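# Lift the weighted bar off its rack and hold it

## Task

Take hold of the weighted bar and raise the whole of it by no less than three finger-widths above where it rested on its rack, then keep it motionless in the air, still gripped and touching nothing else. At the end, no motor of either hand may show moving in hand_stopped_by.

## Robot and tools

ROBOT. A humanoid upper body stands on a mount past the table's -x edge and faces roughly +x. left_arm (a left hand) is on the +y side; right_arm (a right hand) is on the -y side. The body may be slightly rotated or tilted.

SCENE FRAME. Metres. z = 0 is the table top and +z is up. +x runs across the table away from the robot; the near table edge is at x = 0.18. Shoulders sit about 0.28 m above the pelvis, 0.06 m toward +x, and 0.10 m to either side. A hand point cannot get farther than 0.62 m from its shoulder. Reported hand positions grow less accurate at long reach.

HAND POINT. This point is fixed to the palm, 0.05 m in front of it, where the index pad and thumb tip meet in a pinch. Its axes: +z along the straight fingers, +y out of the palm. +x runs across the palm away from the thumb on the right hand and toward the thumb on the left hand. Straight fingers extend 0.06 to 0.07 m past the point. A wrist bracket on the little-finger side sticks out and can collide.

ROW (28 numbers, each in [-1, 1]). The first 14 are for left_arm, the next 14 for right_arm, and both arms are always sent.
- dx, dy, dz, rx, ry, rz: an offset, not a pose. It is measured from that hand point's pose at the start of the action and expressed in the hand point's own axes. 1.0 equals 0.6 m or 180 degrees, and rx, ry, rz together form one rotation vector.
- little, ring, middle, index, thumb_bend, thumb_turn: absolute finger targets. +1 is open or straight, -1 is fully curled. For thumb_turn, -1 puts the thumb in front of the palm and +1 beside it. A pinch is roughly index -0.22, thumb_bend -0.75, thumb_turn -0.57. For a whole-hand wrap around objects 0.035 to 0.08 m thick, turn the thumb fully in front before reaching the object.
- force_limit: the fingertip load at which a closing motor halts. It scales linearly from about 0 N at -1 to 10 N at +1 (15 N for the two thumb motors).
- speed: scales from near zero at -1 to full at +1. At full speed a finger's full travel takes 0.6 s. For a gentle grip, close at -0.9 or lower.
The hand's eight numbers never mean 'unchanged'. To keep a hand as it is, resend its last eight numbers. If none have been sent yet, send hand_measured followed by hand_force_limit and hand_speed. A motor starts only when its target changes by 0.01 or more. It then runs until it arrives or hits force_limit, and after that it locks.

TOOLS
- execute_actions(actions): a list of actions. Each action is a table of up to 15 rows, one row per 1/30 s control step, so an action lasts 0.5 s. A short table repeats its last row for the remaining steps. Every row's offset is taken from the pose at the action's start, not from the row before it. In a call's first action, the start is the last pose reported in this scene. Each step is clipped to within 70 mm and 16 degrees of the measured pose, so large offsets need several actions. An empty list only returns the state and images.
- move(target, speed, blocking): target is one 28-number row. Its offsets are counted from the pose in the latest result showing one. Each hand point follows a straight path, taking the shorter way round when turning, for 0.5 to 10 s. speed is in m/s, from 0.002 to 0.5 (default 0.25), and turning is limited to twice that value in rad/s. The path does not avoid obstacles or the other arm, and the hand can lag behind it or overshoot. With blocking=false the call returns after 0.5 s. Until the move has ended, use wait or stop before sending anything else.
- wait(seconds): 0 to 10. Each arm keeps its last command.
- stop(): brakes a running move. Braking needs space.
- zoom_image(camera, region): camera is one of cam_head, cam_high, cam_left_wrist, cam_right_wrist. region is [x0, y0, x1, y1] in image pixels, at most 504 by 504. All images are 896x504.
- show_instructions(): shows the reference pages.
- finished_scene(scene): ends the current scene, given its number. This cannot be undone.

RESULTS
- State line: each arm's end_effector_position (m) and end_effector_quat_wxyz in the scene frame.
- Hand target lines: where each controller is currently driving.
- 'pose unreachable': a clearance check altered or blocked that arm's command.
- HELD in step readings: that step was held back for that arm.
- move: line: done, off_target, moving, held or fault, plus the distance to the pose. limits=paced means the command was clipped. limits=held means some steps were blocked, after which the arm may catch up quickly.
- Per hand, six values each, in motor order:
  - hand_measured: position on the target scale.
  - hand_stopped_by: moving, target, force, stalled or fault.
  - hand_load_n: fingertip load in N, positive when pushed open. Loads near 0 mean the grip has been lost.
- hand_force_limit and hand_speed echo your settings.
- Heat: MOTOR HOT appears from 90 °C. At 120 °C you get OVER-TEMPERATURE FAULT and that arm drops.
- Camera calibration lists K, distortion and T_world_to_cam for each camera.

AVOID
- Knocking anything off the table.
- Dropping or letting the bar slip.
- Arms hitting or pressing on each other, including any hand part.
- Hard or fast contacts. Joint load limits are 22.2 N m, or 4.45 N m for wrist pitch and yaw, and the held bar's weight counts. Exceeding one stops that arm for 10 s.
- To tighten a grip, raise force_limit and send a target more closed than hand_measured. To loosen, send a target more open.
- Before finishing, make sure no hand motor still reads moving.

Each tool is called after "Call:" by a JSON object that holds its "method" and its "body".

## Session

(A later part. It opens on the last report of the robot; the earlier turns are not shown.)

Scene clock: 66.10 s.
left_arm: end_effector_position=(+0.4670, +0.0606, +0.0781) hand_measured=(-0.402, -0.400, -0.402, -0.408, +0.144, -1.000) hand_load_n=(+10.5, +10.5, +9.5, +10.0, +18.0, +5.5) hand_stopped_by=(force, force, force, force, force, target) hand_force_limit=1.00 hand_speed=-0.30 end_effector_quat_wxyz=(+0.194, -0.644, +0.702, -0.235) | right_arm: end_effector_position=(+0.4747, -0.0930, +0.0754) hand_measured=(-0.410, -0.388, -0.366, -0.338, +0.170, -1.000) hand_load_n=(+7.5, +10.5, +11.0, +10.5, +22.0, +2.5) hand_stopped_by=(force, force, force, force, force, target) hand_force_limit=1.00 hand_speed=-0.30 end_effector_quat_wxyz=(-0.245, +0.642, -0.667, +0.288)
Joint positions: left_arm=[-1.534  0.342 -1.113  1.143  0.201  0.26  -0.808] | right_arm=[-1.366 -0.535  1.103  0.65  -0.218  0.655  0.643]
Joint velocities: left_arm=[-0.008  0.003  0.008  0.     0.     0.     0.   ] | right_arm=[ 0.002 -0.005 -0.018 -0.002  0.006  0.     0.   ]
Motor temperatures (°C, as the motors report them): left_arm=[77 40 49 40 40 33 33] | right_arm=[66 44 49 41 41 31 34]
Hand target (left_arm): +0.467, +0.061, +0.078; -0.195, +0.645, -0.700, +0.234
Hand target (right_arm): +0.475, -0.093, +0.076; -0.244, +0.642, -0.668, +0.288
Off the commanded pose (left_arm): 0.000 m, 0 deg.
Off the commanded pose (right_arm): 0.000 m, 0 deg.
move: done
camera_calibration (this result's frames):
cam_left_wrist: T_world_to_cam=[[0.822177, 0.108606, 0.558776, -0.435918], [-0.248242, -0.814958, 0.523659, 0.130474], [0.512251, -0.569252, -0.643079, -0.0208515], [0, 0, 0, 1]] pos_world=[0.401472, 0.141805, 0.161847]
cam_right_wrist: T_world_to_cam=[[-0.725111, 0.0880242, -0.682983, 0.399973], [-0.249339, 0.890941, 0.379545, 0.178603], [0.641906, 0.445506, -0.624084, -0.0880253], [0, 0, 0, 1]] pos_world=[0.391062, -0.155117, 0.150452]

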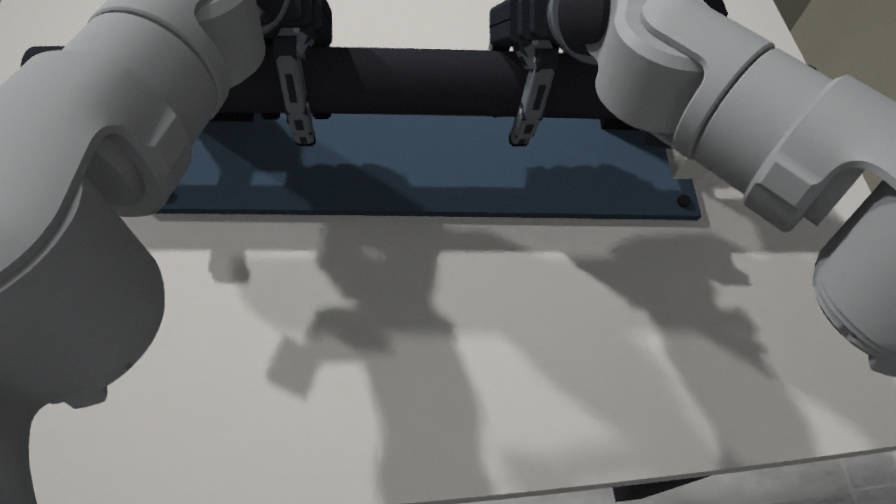

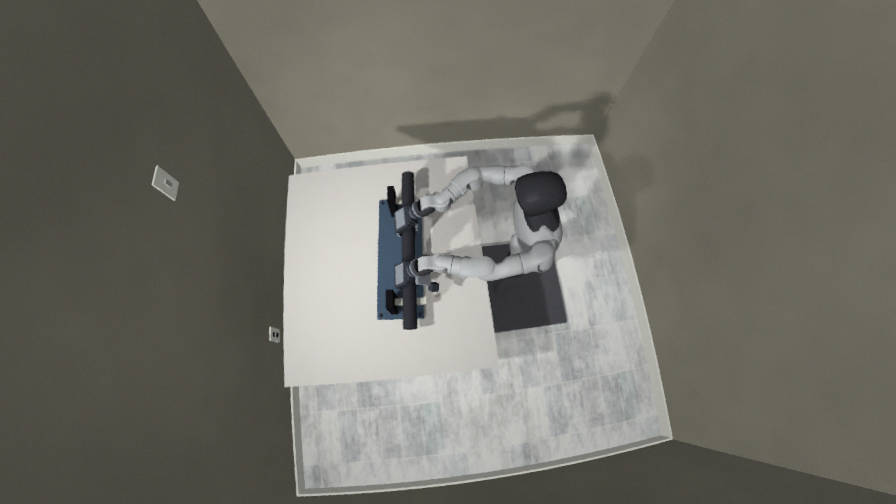

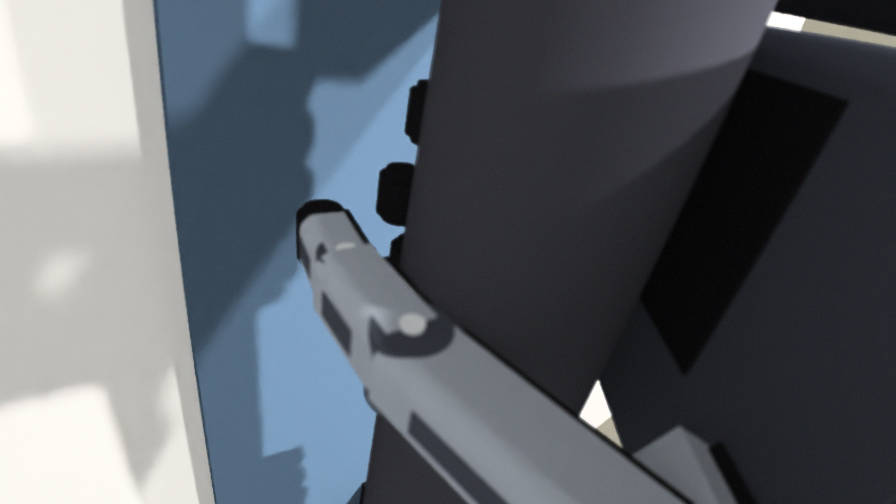

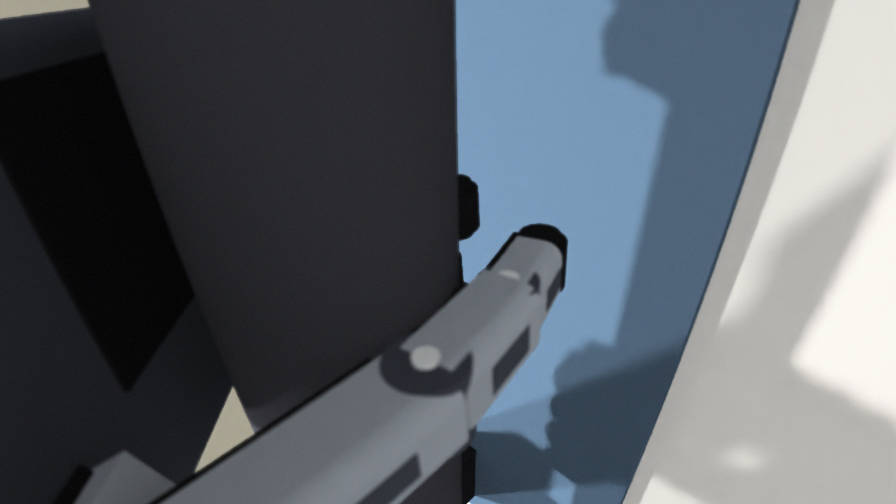

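Call:
{"method": "move", "body": {"target": [0.0107,-0.0492,-0.1693,0,0,0, -0.95,-0.95,-0.95,-0.95,-0.95,-1,1,-0.3, 0.0104,-0.0748,-0.1597,0,0,0, -0.95,-0.95,-0.95,-0.95,-0.95,-1,1,-0.3], "speed": 0.05}}

Scene clock: 74.50 s.
left_arm: end_effector_position=(+0.4312, +0.0615, +0.1810) hand_measured=(-0.402, -0.400, -0.402, -0.408, +0.144, -1.000) hand_load_n=(+4.0, +7.0, +10.5, +14.5, +15.0, +7.5) hand_stopped_by=(force, force, force, force, force, target) hand_force_limit=1.00 hand_speed=-0.30 end_effector_quat_wxyz=(-0.197, +0.647, -0.697, +0.238) | right_arm: end_effector_position=(+0.4449, -0.0916, +0.1782) hand_measured=(-0.410, -0.388, -0.366, -0.338, +0.170, -1.000) hand_load_n=(+5.5, +10.0, +12.0, +12.5, +21.5, +3.0) hand_stopped_by=(force, force, force, force, force, target) hand_force_limit=1.00 hand_speed=-0.30 end_effector_quat_wxyz=(-0.258, +0.637, -0.672, +0.275)
Joint positions: left_arm=[-1.583  0.639 -0.941  0.379  0.405  0.706 -1.263] | right_arm=[-1.551 -0.83   1.091  0.138 -0.186  0.94   0.961]
Joint velocities: left_arm=[-0.005  0.002  0.011 -0.005  0.006  0.     0.   ] | right_arm=[ 0.006  0.006  0.006 -0.006  0.008  0.     0.   ]
Motor temperatures (°C, as the motors report them): left_arm=[85 40 49 40 40 33 33] | right_arm=[71 44 50 41 41 31 34]
Hand target (left_arm): +0.430, +0.061, +0.179; -0.202, +0.641, -0.703, +0.234
Hand target (right_arm): +0.446, -0.096, +0.178; -0.255, +0.634, -0.674, +0.282
Off the commanded pose (left_arm): 0.003 m, 1 deg.
Off the commanded pose (right_arm): 0.006 m, 2 deg.
joint sent to its limit (left arm) — the command would take joint 1 (shoulder pitch) past its lower limit, so that joint was sent only as far as its limit.
move: off_target (right_arm)
camera_calibration (this result's frames):
cam_left_wrist: T_world_to_cam=[[0.816332, 0.119991, 0.564981, -0.463347], [-0.243479, -0.815531, 0.525002, 0.0661037], [0.523755, -0.566138, -0.636529, 0.0578], [0, 0, 0, 1]] pos_world=[0.364067, 0.14223, 0.263869]
cam_right_wrist: T_world_to_cam=[[-0.724478, 0.115299, -0.679587, 0.449995], [-0.248222, 0.876127, 0.413263, 0.123118], [0.643053, 0.468089, -0.606115, -0.00698292], [0, 0, 0, 1]] pos_world=[0.361063, -0.156482, 0.250698]

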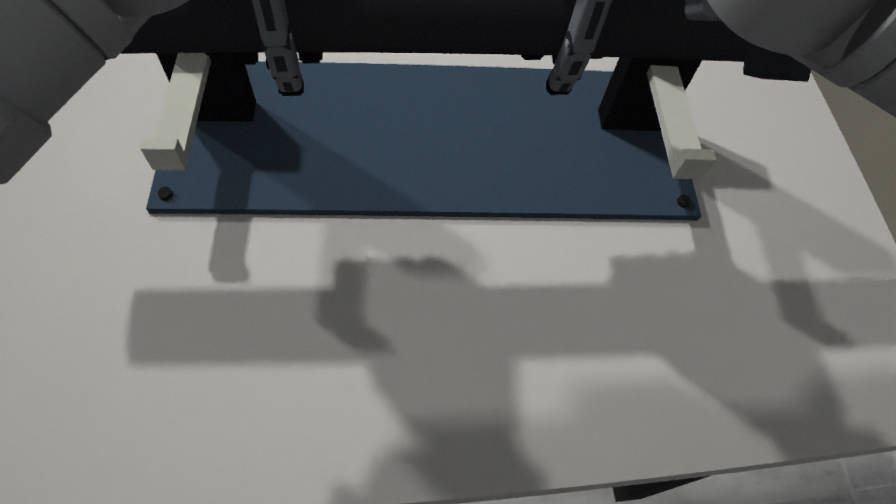

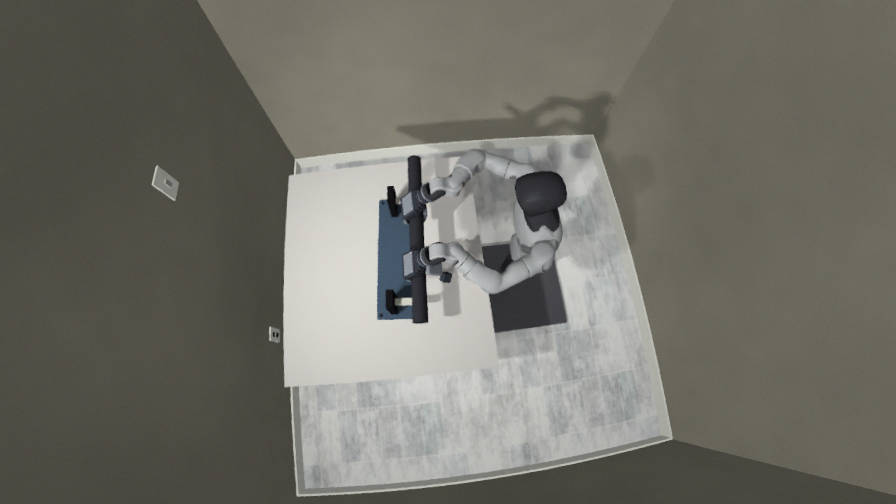

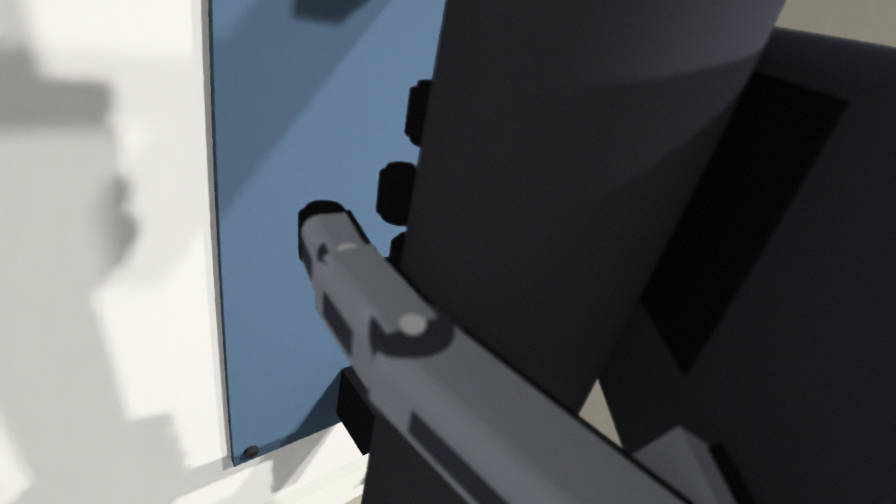

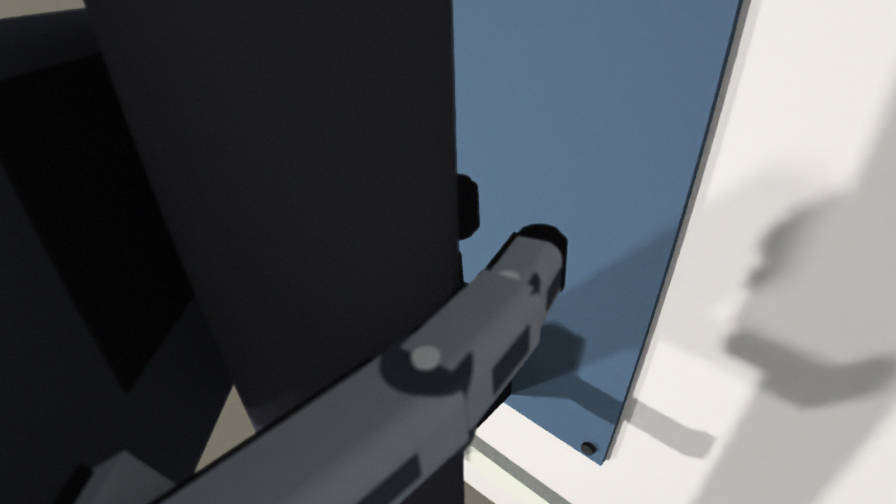

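Lifted about 10 cm, level, and clear of the rack.

Call:
{"method": "finished_scene", "body": {"scene": 2}}

The scene is finished: the task was done.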